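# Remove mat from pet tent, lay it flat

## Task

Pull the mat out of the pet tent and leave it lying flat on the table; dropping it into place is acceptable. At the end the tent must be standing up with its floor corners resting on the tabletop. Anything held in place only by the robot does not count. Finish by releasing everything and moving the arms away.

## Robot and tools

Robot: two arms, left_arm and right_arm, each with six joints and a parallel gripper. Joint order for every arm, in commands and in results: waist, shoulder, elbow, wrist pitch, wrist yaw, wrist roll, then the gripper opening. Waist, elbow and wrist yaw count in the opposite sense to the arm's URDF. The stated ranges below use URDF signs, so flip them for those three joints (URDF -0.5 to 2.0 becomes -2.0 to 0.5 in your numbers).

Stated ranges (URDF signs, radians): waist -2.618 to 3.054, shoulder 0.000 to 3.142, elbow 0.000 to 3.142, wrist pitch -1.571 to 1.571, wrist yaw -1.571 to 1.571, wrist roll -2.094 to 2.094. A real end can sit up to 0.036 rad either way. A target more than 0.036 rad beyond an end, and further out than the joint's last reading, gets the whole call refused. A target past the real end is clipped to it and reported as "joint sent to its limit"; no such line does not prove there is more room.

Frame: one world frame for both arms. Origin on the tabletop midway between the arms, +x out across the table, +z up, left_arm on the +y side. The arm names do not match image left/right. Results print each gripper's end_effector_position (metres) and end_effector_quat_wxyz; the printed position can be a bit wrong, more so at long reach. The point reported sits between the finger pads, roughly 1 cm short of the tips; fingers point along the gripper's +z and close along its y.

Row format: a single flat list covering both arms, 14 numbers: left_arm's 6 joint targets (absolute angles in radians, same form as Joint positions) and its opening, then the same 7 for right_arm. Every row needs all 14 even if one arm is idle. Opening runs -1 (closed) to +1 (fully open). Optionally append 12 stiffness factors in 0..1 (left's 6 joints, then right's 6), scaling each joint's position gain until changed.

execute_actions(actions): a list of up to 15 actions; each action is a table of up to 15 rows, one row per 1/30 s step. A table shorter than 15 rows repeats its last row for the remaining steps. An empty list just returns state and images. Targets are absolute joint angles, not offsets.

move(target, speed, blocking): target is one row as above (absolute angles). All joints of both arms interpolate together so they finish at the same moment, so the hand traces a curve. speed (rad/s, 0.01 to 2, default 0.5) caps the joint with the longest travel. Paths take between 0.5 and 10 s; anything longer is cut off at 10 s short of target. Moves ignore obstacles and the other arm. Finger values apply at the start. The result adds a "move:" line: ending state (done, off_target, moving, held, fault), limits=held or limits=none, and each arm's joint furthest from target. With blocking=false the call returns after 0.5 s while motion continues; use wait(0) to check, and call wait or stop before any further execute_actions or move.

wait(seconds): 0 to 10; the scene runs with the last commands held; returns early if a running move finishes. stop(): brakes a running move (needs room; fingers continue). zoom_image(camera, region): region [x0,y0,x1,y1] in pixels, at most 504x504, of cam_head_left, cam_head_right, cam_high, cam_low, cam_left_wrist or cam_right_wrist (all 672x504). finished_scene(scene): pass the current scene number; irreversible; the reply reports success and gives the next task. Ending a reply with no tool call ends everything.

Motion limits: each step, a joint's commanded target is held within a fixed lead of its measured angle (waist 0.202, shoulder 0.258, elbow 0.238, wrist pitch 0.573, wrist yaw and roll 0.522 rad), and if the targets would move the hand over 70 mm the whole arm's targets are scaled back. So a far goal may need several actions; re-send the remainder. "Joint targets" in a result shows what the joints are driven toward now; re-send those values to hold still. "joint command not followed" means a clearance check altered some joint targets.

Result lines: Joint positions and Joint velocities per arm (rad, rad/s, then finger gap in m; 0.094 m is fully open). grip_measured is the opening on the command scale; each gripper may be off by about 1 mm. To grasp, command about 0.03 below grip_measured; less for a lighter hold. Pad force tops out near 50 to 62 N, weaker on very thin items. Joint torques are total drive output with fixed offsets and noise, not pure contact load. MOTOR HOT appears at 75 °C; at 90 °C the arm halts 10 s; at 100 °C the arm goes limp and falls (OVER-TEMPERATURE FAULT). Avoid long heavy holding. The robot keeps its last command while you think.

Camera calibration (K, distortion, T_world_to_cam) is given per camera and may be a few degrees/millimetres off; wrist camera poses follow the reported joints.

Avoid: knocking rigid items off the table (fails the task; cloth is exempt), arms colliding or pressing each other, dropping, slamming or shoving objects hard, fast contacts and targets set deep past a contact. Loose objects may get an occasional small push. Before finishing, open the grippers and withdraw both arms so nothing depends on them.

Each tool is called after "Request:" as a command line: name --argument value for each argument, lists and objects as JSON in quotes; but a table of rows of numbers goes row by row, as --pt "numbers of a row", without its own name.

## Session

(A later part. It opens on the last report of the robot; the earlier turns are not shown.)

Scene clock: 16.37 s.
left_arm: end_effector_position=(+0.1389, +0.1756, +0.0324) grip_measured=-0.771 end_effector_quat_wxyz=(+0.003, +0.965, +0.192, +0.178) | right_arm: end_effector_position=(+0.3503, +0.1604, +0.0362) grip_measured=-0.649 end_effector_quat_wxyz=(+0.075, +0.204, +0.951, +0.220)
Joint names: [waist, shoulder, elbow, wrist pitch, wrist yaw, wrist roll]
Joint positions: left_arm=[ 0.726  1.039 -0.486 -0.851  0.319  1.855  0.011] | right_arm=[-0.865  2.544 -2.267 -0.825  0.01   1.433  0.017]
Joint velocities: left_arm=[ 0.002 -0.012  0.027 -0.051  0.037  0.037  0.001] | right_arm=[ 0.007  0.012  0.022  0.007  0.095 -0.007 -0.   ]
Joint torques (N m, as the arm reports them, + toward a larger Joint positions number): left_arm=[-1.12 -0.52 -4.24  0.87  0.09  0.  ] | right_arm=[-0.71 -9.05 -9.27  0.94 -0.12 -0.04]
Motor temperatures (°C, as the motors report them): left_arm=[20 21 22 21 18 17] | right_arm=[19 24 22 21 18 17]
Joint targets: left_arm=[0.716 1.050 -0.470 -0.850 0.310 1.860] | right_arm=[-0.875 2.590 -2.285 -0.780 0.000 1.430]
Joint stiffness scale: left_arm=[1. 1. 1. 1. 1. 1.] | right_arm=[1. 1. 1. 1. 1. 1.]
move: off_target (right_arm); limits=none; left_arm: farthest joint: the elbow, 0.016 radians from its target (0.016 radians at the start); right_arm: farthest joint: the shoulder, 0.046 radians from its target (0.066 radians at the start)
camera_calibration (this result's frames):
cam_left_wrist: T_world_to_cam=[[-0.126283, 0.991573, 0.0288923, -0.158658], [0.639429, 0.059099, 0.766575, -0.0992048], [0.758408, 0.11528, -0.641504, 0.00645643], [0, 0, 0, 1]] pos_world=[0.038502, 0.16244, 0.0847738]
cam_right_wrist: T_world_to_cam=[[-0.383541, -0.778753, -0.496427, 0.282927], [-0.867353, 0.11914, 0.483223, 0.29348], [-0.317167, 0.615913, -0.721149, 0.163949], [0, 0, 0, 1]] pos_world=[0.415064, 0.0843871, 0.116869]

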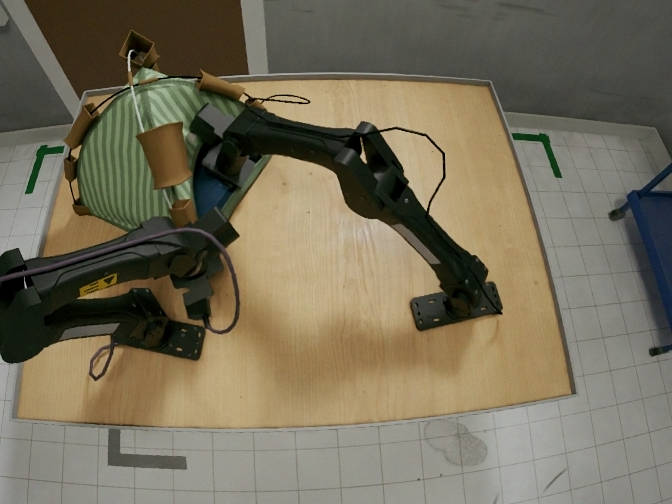

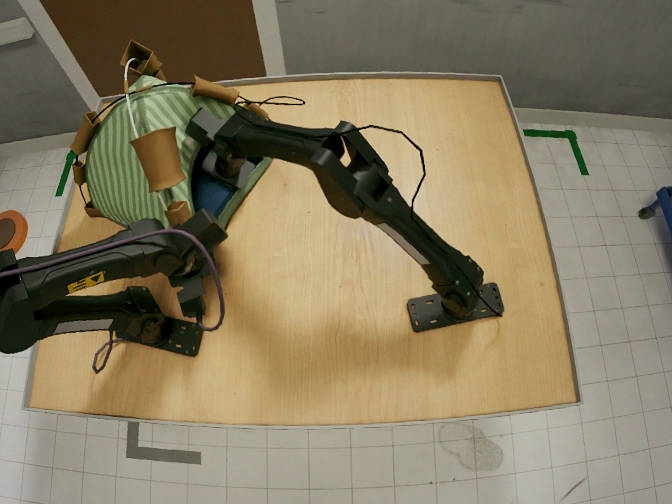

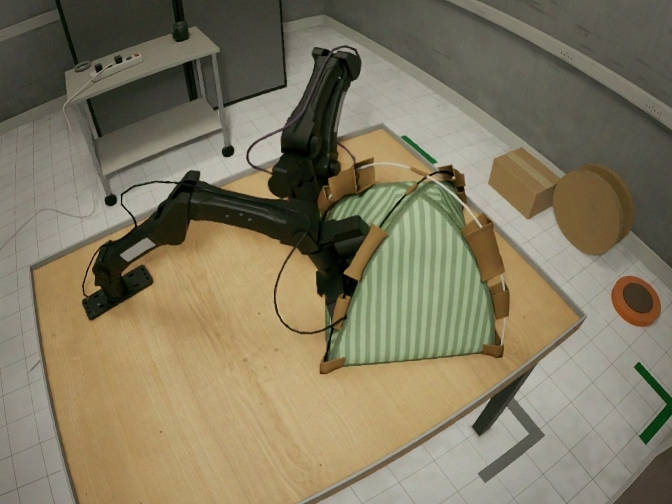

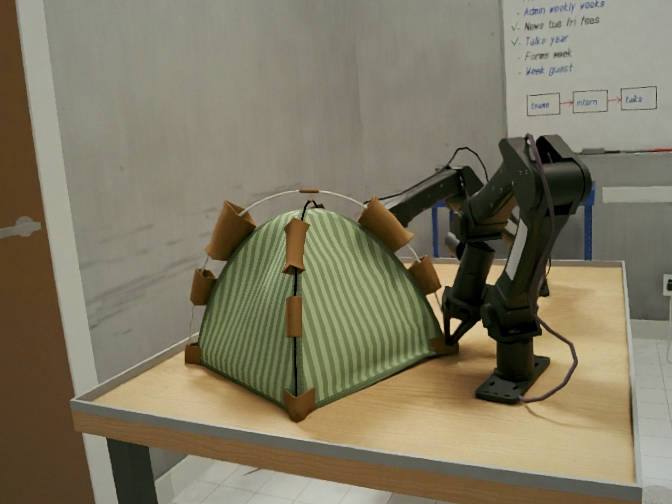

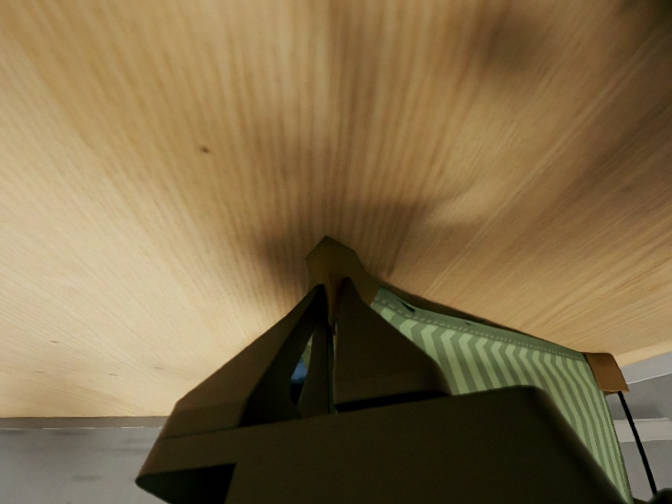

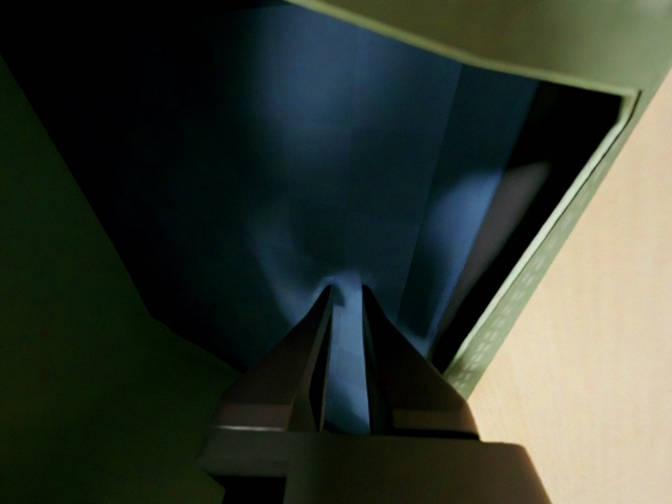

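Request:
execute_actions --actions '[[[0.716,1.05,-0.47,-0.85,0.31,1.86,-1, -0.875,2.52,-2.28,-0.83,0,1.43,-0.65],[0.716,1.05,-0.47,-0.85,0.31,1.86,-1, -0.875,2.51,-2.28,-0.83,0,1.43,-0.65],[0.716,1.05,-0.47,-0.85,0.31,1.86,-1, -0.875,2.50,-2.28,-0.83,0,1.43,-0.65],[0.716,1.05,-0.47,-0.85,0.31,1.86,-1, -0.875,2.49,-2.28,-0.83,0,1.43,-0.65],[0.716,1.05,-0.47,-0.85,0.31,1.86,-1, -0.875,2.48,-2.28,-0.83,0,1.43,-0.65],[0.716,1.05,-0.47,-0.85,0.31,1.86,-1, -0.875,2.475,-2.28,-0.83,0,1.43,-0.65]]]'

Request:
move --target '[0.716,1.05,-0.47,-0.85,0.31,1.86,-1, -0.875,2.475,-2.28,-1.005,0,1.43,-0.15]' --speed 0.25

Scene clock: 17.10 s.
left_arm: end_effector_position=(+0.1389, +0.1756, +0.0324) grip_measured=-0.771 end_effector_quat_wxyz=(+0.003, +0.965, +0.192, +0.178) | right_arm: end_effector_position=(+0.3517, +0.1625, +0.0608) grip_measured=-0.649 end_effector_quat_wxyz=(+0.082, +0.203, +0.946, +0.238)
Joint names: [waist, shoulder, elbow, wrist pitch, wrist yaw, wrist roll]
Joint positions: left_arm=[ 0.726  1.039 -0.486 -0.851  0.319  1.855  0.011] | right_arm=[-0.865  2.501 -2.267 -0.828  0.01   1.433  0.017]
Joint velocities: left_arm=[-0.007  0.002 -0.007 -0.081  0.066  0.051  0.   ] | right_arm=[ 0.007 -0.017 -0.007  0.007  0.022  0.037 -0.001]
Joint torques (N m, as the arm reports them, + toward a larger Joint positions number): left_arm=[-0.83 -0.26 -4.17  0.9   0.13  0.  ] | right_arm=[ -0.7  -13.83  -8.88   0.58  -0.11  -0.03]
Motor temperatures (°C, as the motors report them): left_arm=[20 21 22 21 18 17] | right_arm=[19 24 22 21 18 17]
Joint targets: left_arm=[0.716 1.050 -0.470 -0.850 0.310 1.860] | right_arm=[-0.875 2.475 -2.280 -0.830 0.000 1.430]
Joint stiffness scale: left_arm=[1. 1. 1. 1. 1. 1.] | right_arm=[1. 1. 1. 1. 1. 1.]
camera_calibration (this result's frames):
cam_left_wrist: T_world_to_cam=[[-0.126283, 0.991573, 0.0288923, -0.158658], [0.639429, 0.059099, 0.766575, -0.0992048], [0.758408, 0.11528, -0.641504, 0.00645643], [0, 0, 0, 1]] pos_world=[0.038502, 0.16244, 0.0847738]
cam_right_wrist: T_world_to_cam=[[-0.372458, -0.761183, -0.53092, 0.29268], [-0.877617, 0.102868, 0.468195, 0.289631], [-0.301767, 0.640327, -0.706341, 0.170578], [0, 0, 0, 1]] pos_world=[0.414671, 0.0837638, 0.140272]

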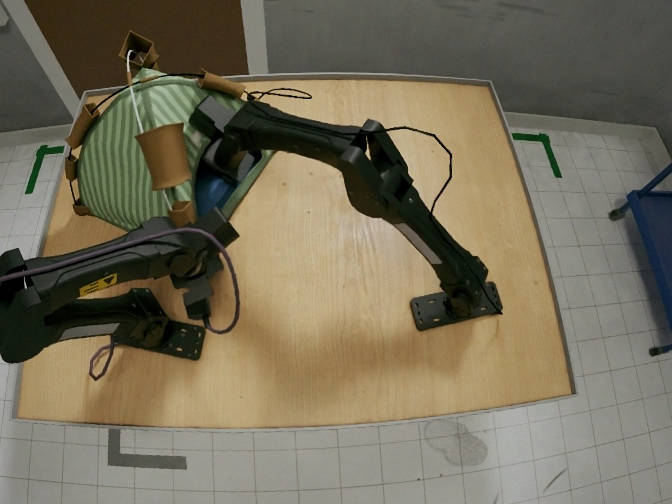

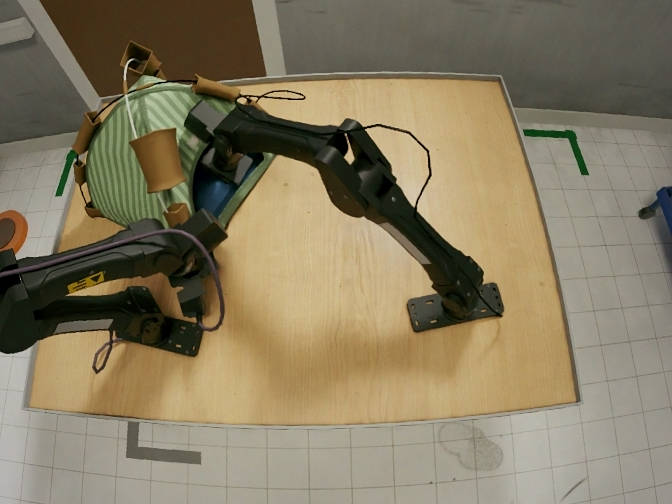

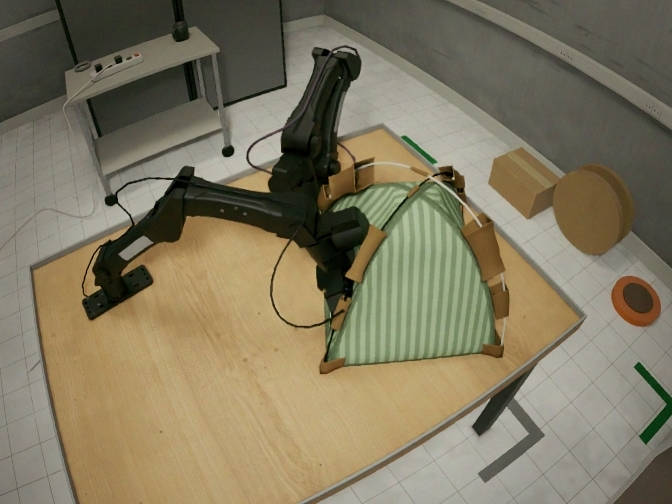

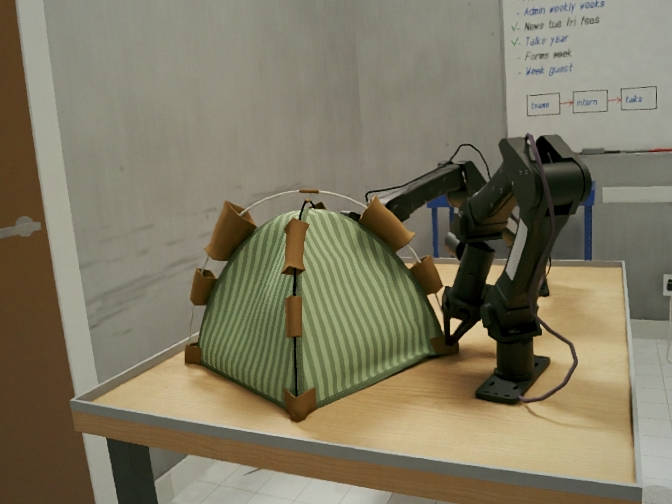

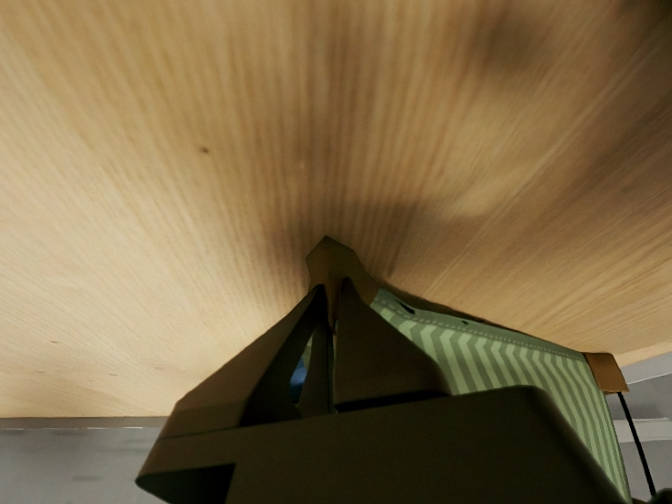

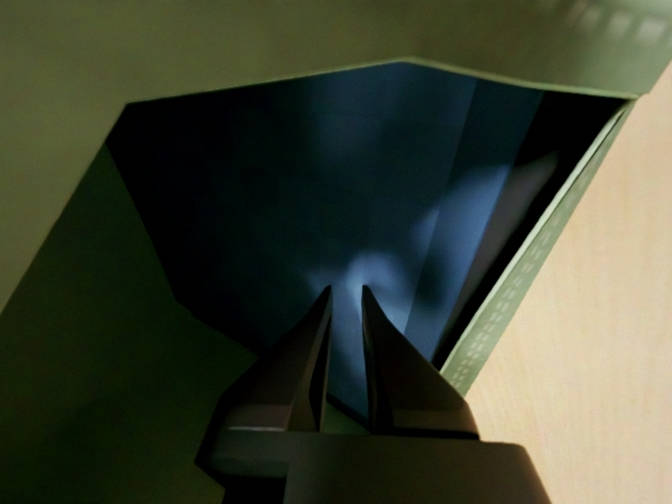

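Scene clock: 18.33 s.
left_arm: end_effector_position=(+0.1389, +0.1756, +0.0324) grip_measured=-0.771 end_effector_quat_wxyz=(+0.003, +0.965, +0.192, +0.178) | right_arm: end_effector_position=(+0.3336, +0.1339, +0.0452) grip_measured=-0.152 end_effector_quat_wxyz=(+0.057, +0.207, +0.962, +0.169)
Joint names: [waist, shoulder, elbow, wrist pitch, wrist yaw, wrist roll]
Joint positions: left_arm=[ 0.726  1.039 -0.486 -0.851  0.319  1.855  0.011] | right_arm=[-0.865  2.501 -2.267 -0.978  0.01   1.433  0.04 ]
Joint velocities: left_arm=[-0.007  0.012  0.027 -0.051  0.007  0.037 -0.   ] | right_arm=[ 0.022  0.007  0.002  0.051  0.066  0.007 -0.   ]
Joint torques (N m, as the arm reports them, + toward a larger Joint positions number): left_arm=[-1.08 -0.43 -4.34  0.87  0.07  0.06] | right_arm=[ -0.7  -13.65  -8.64   0.13  -0.11  -0.04]
Motor temperatures (°C, as the motors report them): left_arm=[20 21 22 21 18 17] | right_arm=[19 24 23 21 18 17]
Joint targets: left_arm=[0.716 1.050 -0.470 -0.850 0.310 1.860] | right_arm=[-0.875 2.475 -2.280 -1.005 -0.000 1.430]
Joint stiffness scale: left_arm=[1. 1. 1. 1. 1. 1.] | right_arm=[1. 1. 1. 1. 1. 1.]
move: off_target (right_arm); limits=none; left_arm: farthest joint: the elbow, 0.016 radians from its target (0.016 radians at the start); right_arm: farthest joint: the wrist pitch, 0.027 radians from its target (0.177 radians at the start)
camera_calibration (this result's frames):
cam_left_wrist: T_world_to_cam=[[-0.126283, 0.991573, 0.0288923, -0.158658], [0.639429, 0.059099, 0.766575, -0.0992048], [0.758408, 0.11528, -0.641504, 0.00645643], [0, 0, 0, 1]] pos_world=[0.038502, 0.16244, 0.0847738]
cam_right_wrist: T_world_to_cam=[[-0.410061, -0.820086, -0.399136, 0.270382], [-0.837909, 0.165895, 0.519988, 0.260035], [-0.36022, 0.547666, -0.755184, 0.206519], [0, 0, 0, 1]] pos_world=[0.403151, 0.0654939, 0.128664]

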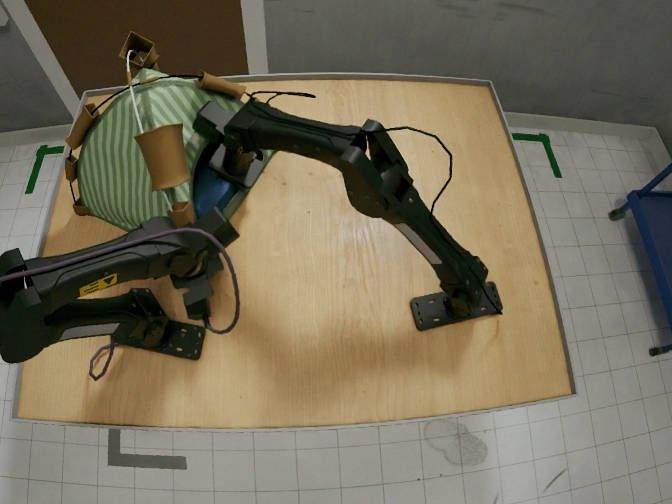

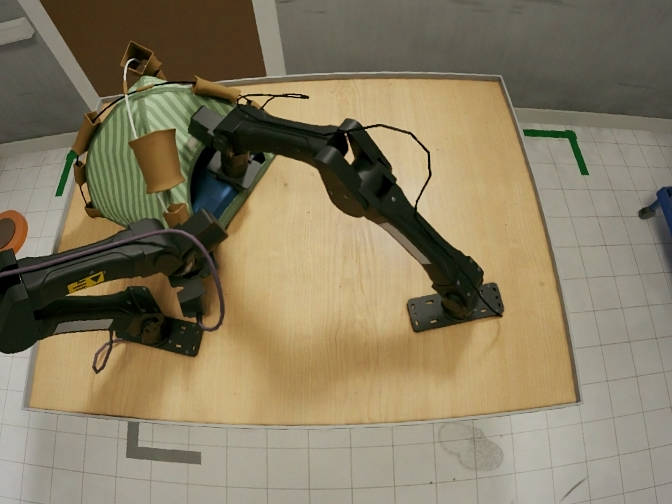

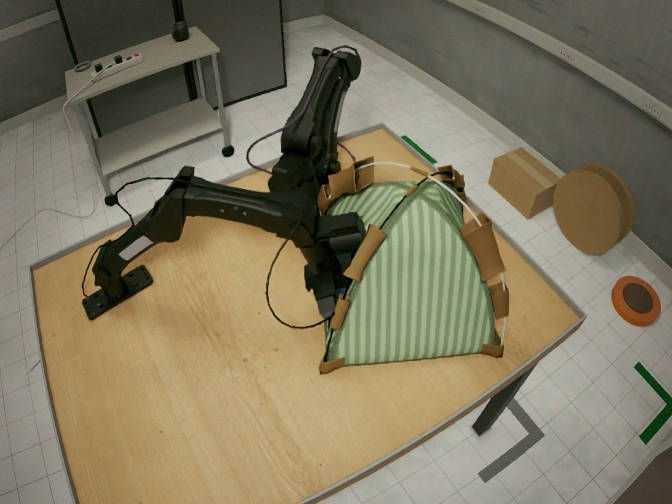

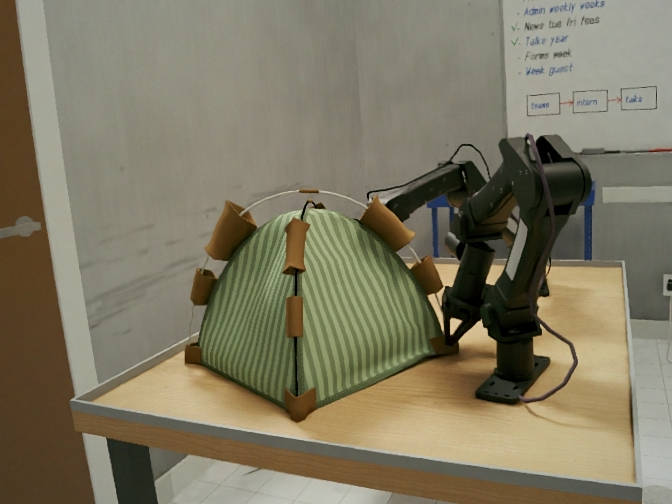

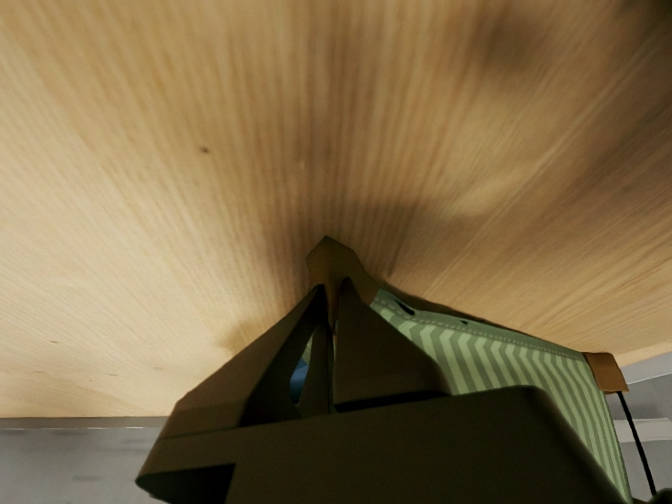

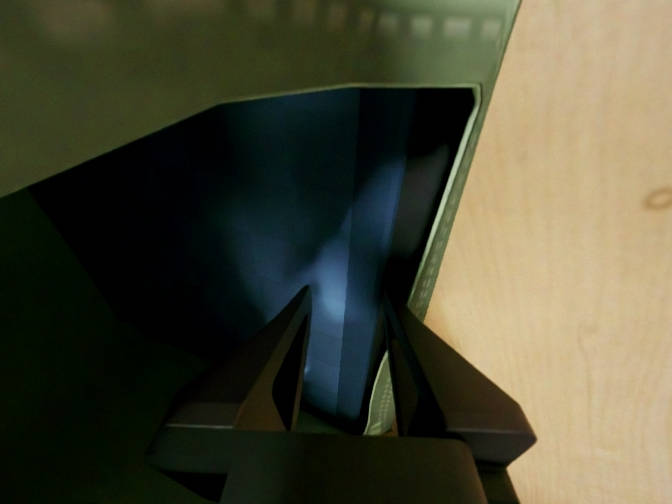

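Good placement. Descend.

Request:
move --target '[0.716,1.05,-0.47,-0.85,0.31,1.86,-1, -0.875,2.545,-2.28,-1.0,0,1.40,-0.15]' --speed 0.08

Request:
zoom_image --camera "cam_right_wrist" --region '[250,200,480,430]'

Scene clock: 19.33 s.
left_arm: end_effector_position=(+0.1389, +0.1756, +0.0324) grip_measured=-0.771 end_effector_quat_wxyz=(+0.003, +0.965, +0.192, +0.178) | right_arm: end_effector_position=(+0.3325, +0.1322, +0.0302) grip_measured=-0.152 end_effector_quat_wxyz=(+0.054, +0.197, +0.966, +0.156)
Joint names: [waist, shoulder, elbow, wrist pitch, wrist yaw, wrist roll]
Joint positions: left_arm=[ 0.726  1.039 -0.486 -0.851  0.319  1.855  0.011] | right_arm=[-0.865  2.529 -2.267 -0.977  0.01   1.412  0.04 ]
Joint velocities: left_arm=[-0.012  0.007 -0.007 -0.007  0.007  0.066 -0.001] | right_arm=[-0.007 -0.007  0.007 -0.125  0.007  0.037  0.   ]
Joint torques (N m, as the arm reports them, + toward a larger Joint positions number): left_arm=[-1.01 -0.54 -4.52  0.84  0.06  0.08] | right_arm=[ -0.68 -10.85  -8.61   0.13  -0.11  -0.13]
Motor temperatures (°C, as the motors report them): left_arm=[20 21 22 21 18 17] | right_arm=[19 25 23 21 18 17]
Joint targets: left_arm=[0.716 1.050 -0.470 -0.850 0.310 1.860] | right_arm=[-0.875 2.545 -2.280 -1.000 0.000 1.400]
Joint stiffness scale: left_arm=[1. 1. 1. 1. 1. 1.] | right_arm=[1. 1. 1. 1. 1. 1.]
move: off_target (right_arm); limits=none; left_arm: farthest joint: the elbow, 0.016 radians from its target (0.016 radians at the start); right_arm: farthest joint: the wrist pitch, 0.023 radians from its target (0.022 radians at the start)
camera_calibration (this result's frames):
cam_left_wrist: T_world_to_cam=[[-0.126283, 0.991573, 0.0288923, -0.158658], [0.639429, 0.059099, 0.766575, -0.0992048], [0.758408, 0.11528, -0.641504, 0.00645643], [0, 0, 0, 1]] pos_world=[0.038502, 0.16244, 0.0847738]
cam_right_wrist: T_world_to_cam=[[-0.39649, -0.838346, -0.374128, 0.259653], [-0.837037, 0.162749, 0.522381, 0.267283], [-0.377047, 0.520277, -0.766255, 0.205263], [0, 0, 0, 1]] pos_world=[0.404069, 0.0673855, 0.114804]

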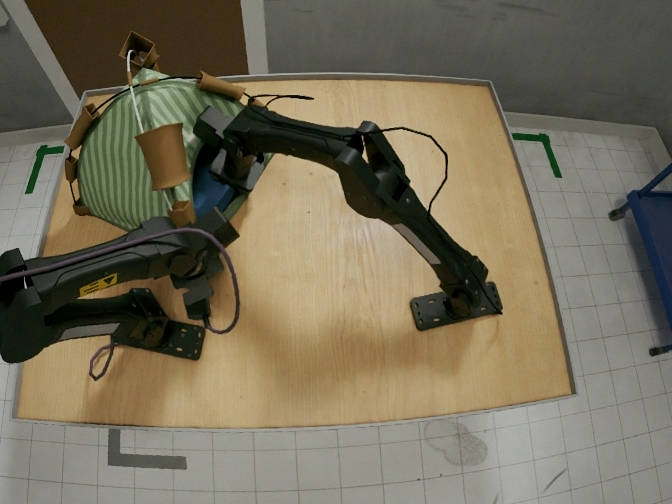

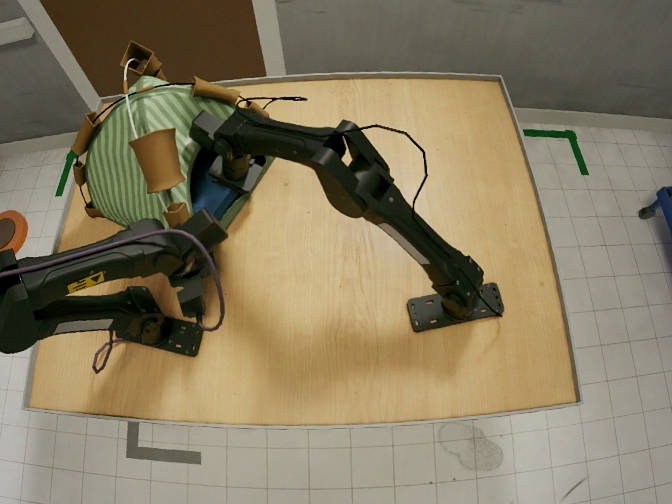

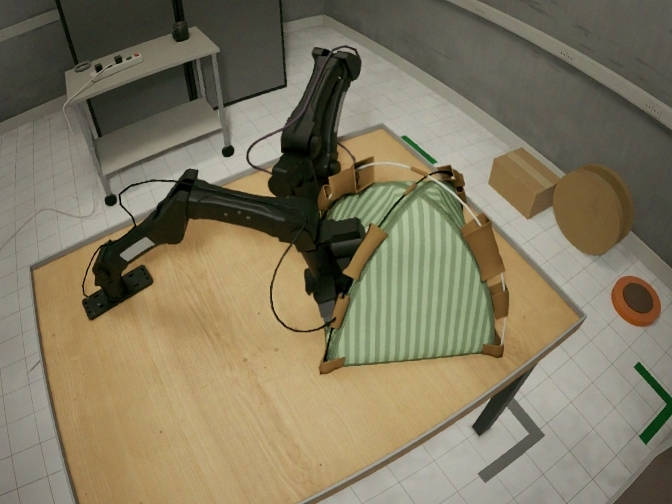

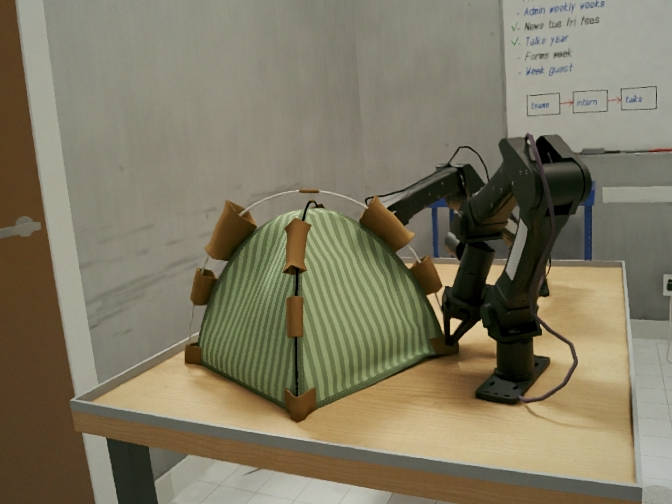

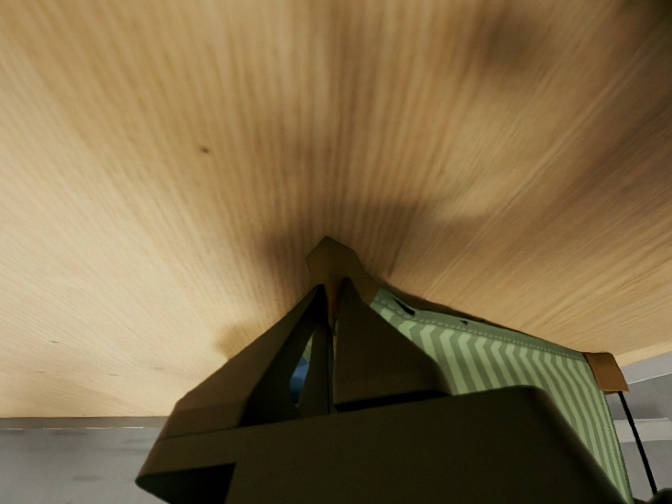

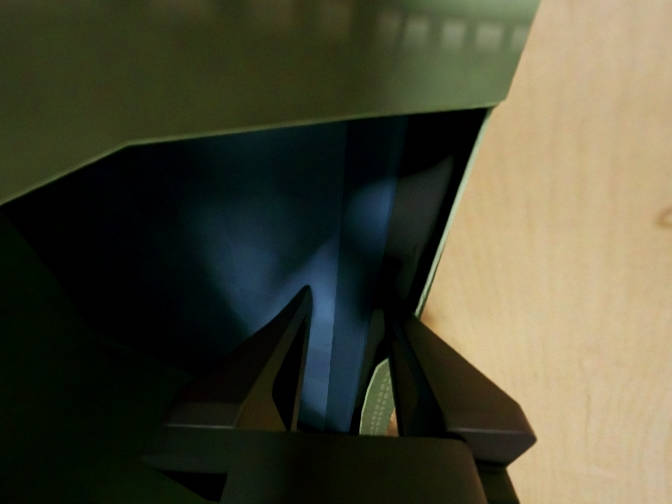

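Region (250, 200, 480, 430) of cam_right_wrist's 672x504 image, scaled by 2.191, with more detail than that image has.

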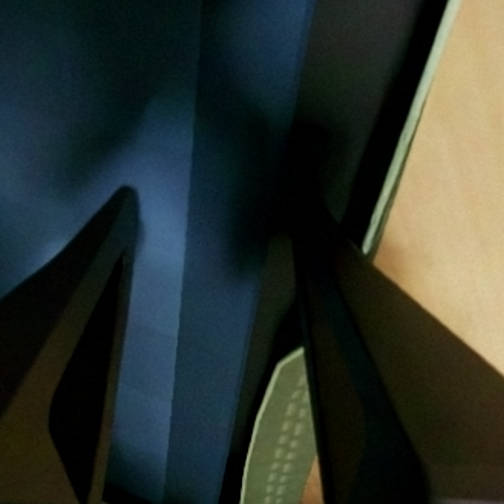

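Request:
execute_actions --actions '[[[0.716,1.05,-0.47,-0.85,0.31,1.86,-1, -0.875,2.555,-2.28,-0.98,0,1.40,-0.4]],[[0.716,1.05,-0.47,-0.85,0.31,1.86,-1, -0.875,2.56,-2.28,-0.98,0,1.40,-0.6]],[[0.716,1.05,-0.47,-0.85,0.31,1.86,-1, -0.875,2.565,-2.28,-0.98,0,1.40,-0.8]],[[0.716,1.05,-0.47,-0.85,0.31,1.86,-1, -0.875,2.565,-2.28,-0.98,0,1.40,-1]]]'

Scene clock: 21.43 s.
left_arm: end_effector_position=(+0.1389, +0.1756, +0.0324) grip_measured=-0.771 end_effector_quat_wxyz=(+0.003, +0.965, +0.192, +0.178) | right_arm: end_effector_position=(+0.3344, +0.1344, +0.0340) grip_measured=-0.898 end_effector_quat_wxyz=(+0.057, +0.196, +0.966, +0.161)
Joint names: [waist, shoulder, elbow, wrist pitch, wrist yaw, wrist roll]
Joint positions: left_arm=[ 0.726  1.039 -0.486 -0.851  0.319  1.855  0.011] | right_arm=[-0.865  2.529 -2.28  -0.978  0.008  1.41   0.005]
Joint velocities: left_arm=[-0.007  0.002  0.002  0.051  0.022 -0.022 -0.   ] | right_arm=[ 0.002 -0.012  0.012  0.022  0.037  0.022 -0.   ]
Joint torques (N m, as the arm reports them, + toward a larger Joint positions number): left_arm=[-1.16 -0.51 -4.34  0.87  0.1   0.09] | right_arm=[-0.7  -9.54 -7.44  0.33 -0.11 -0.11]
Motor temperatures (°C, as the motors report them): left_arm=[20 21 22 21 18 17] | right_arm=[19 25 23 21 18 17]
Joint targets: left_arm=[0.716 1.050 -0.470 -0.850 0.310 1.860] | right_arm=[-0.875 2.565 -2.280 -0.980 0.000 1.400]
Joint stiffness scale: left_arm=[1. 1. 1. 1. 1. 1.] | right_arm=[1. 1. 1. 1. 1. 1.]
camera_calibration (this result's frames):
cam_left_wrist: T_world_to_cam=[[-0.126283, 0.991573, 0.0288923, -0.158658], [0.639429, 0.059099, 0.766575, -0.0992048], [0.758408, 0.11528, -0.641504, 0.00645643], [0, 0, 0, 1]] pos_world=[0.038502, 0.16244, 0.0847738]
cam_right_wrist: T_world_to_cam=[[-0.392747, -0.835479, -0.38435, 0.262383], [-0.841494, 0.157881, 0.516684, 0.268813], [-0.370997, 0.526354, -0.765057, 0.204897], [0, 0, 0, 1]] pos_world=[0.405271, 0.0689266, 0.118713]

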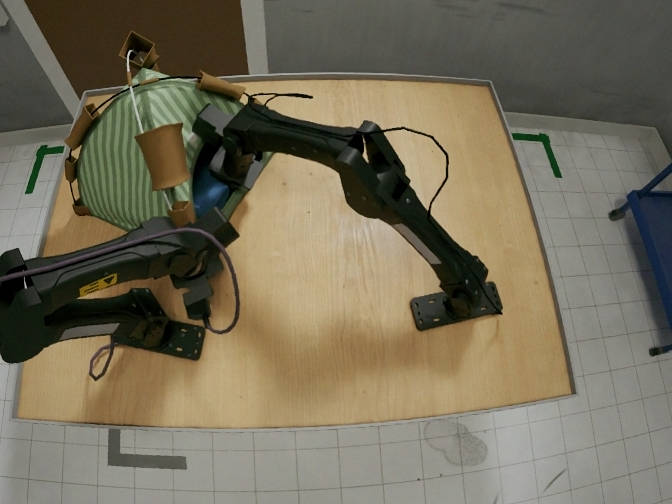

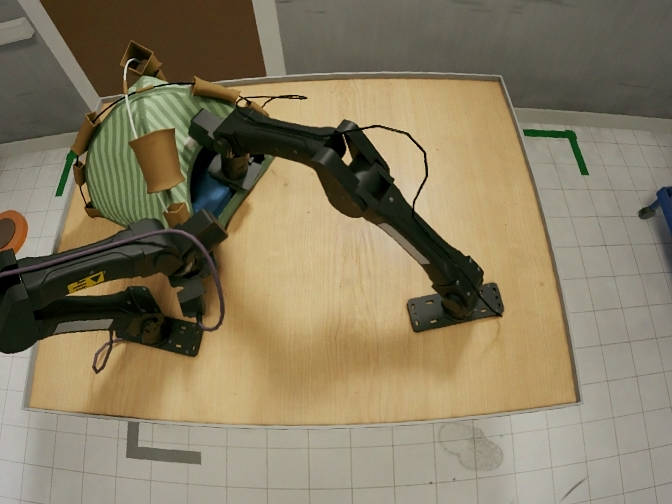

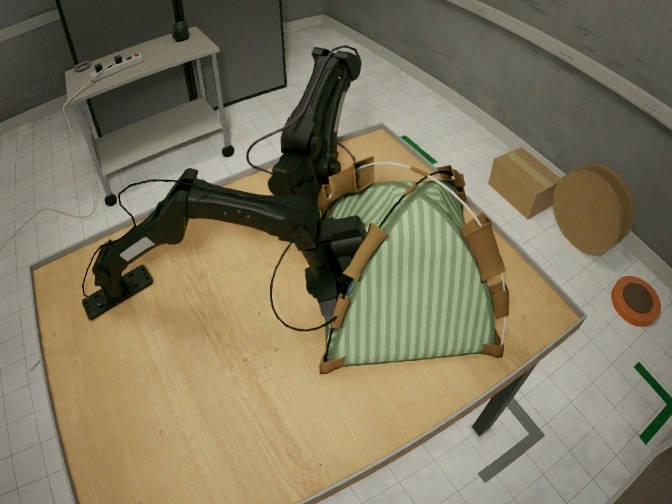

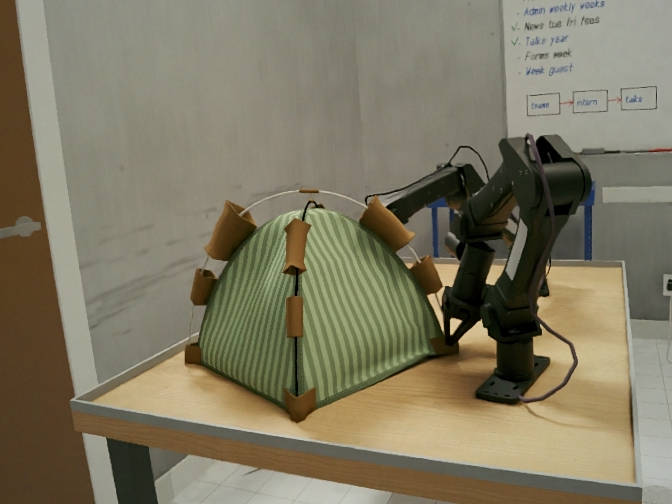

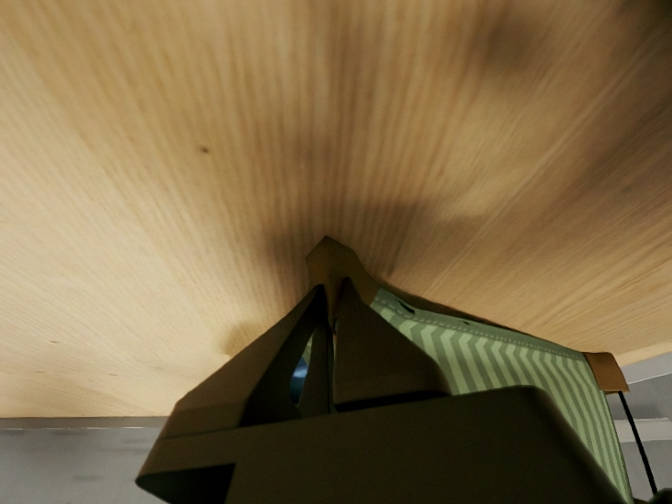

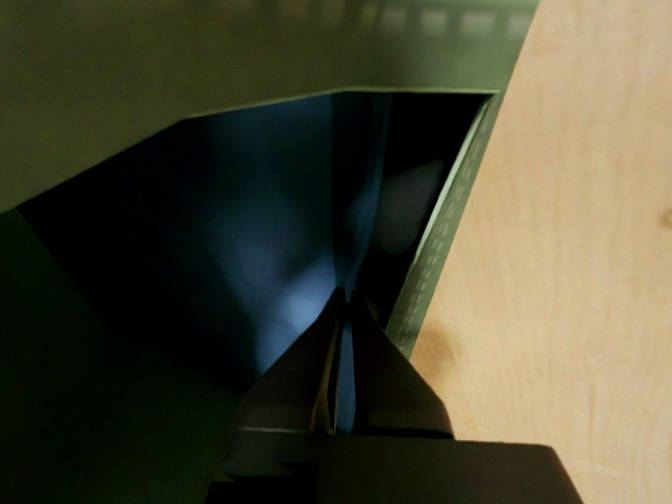

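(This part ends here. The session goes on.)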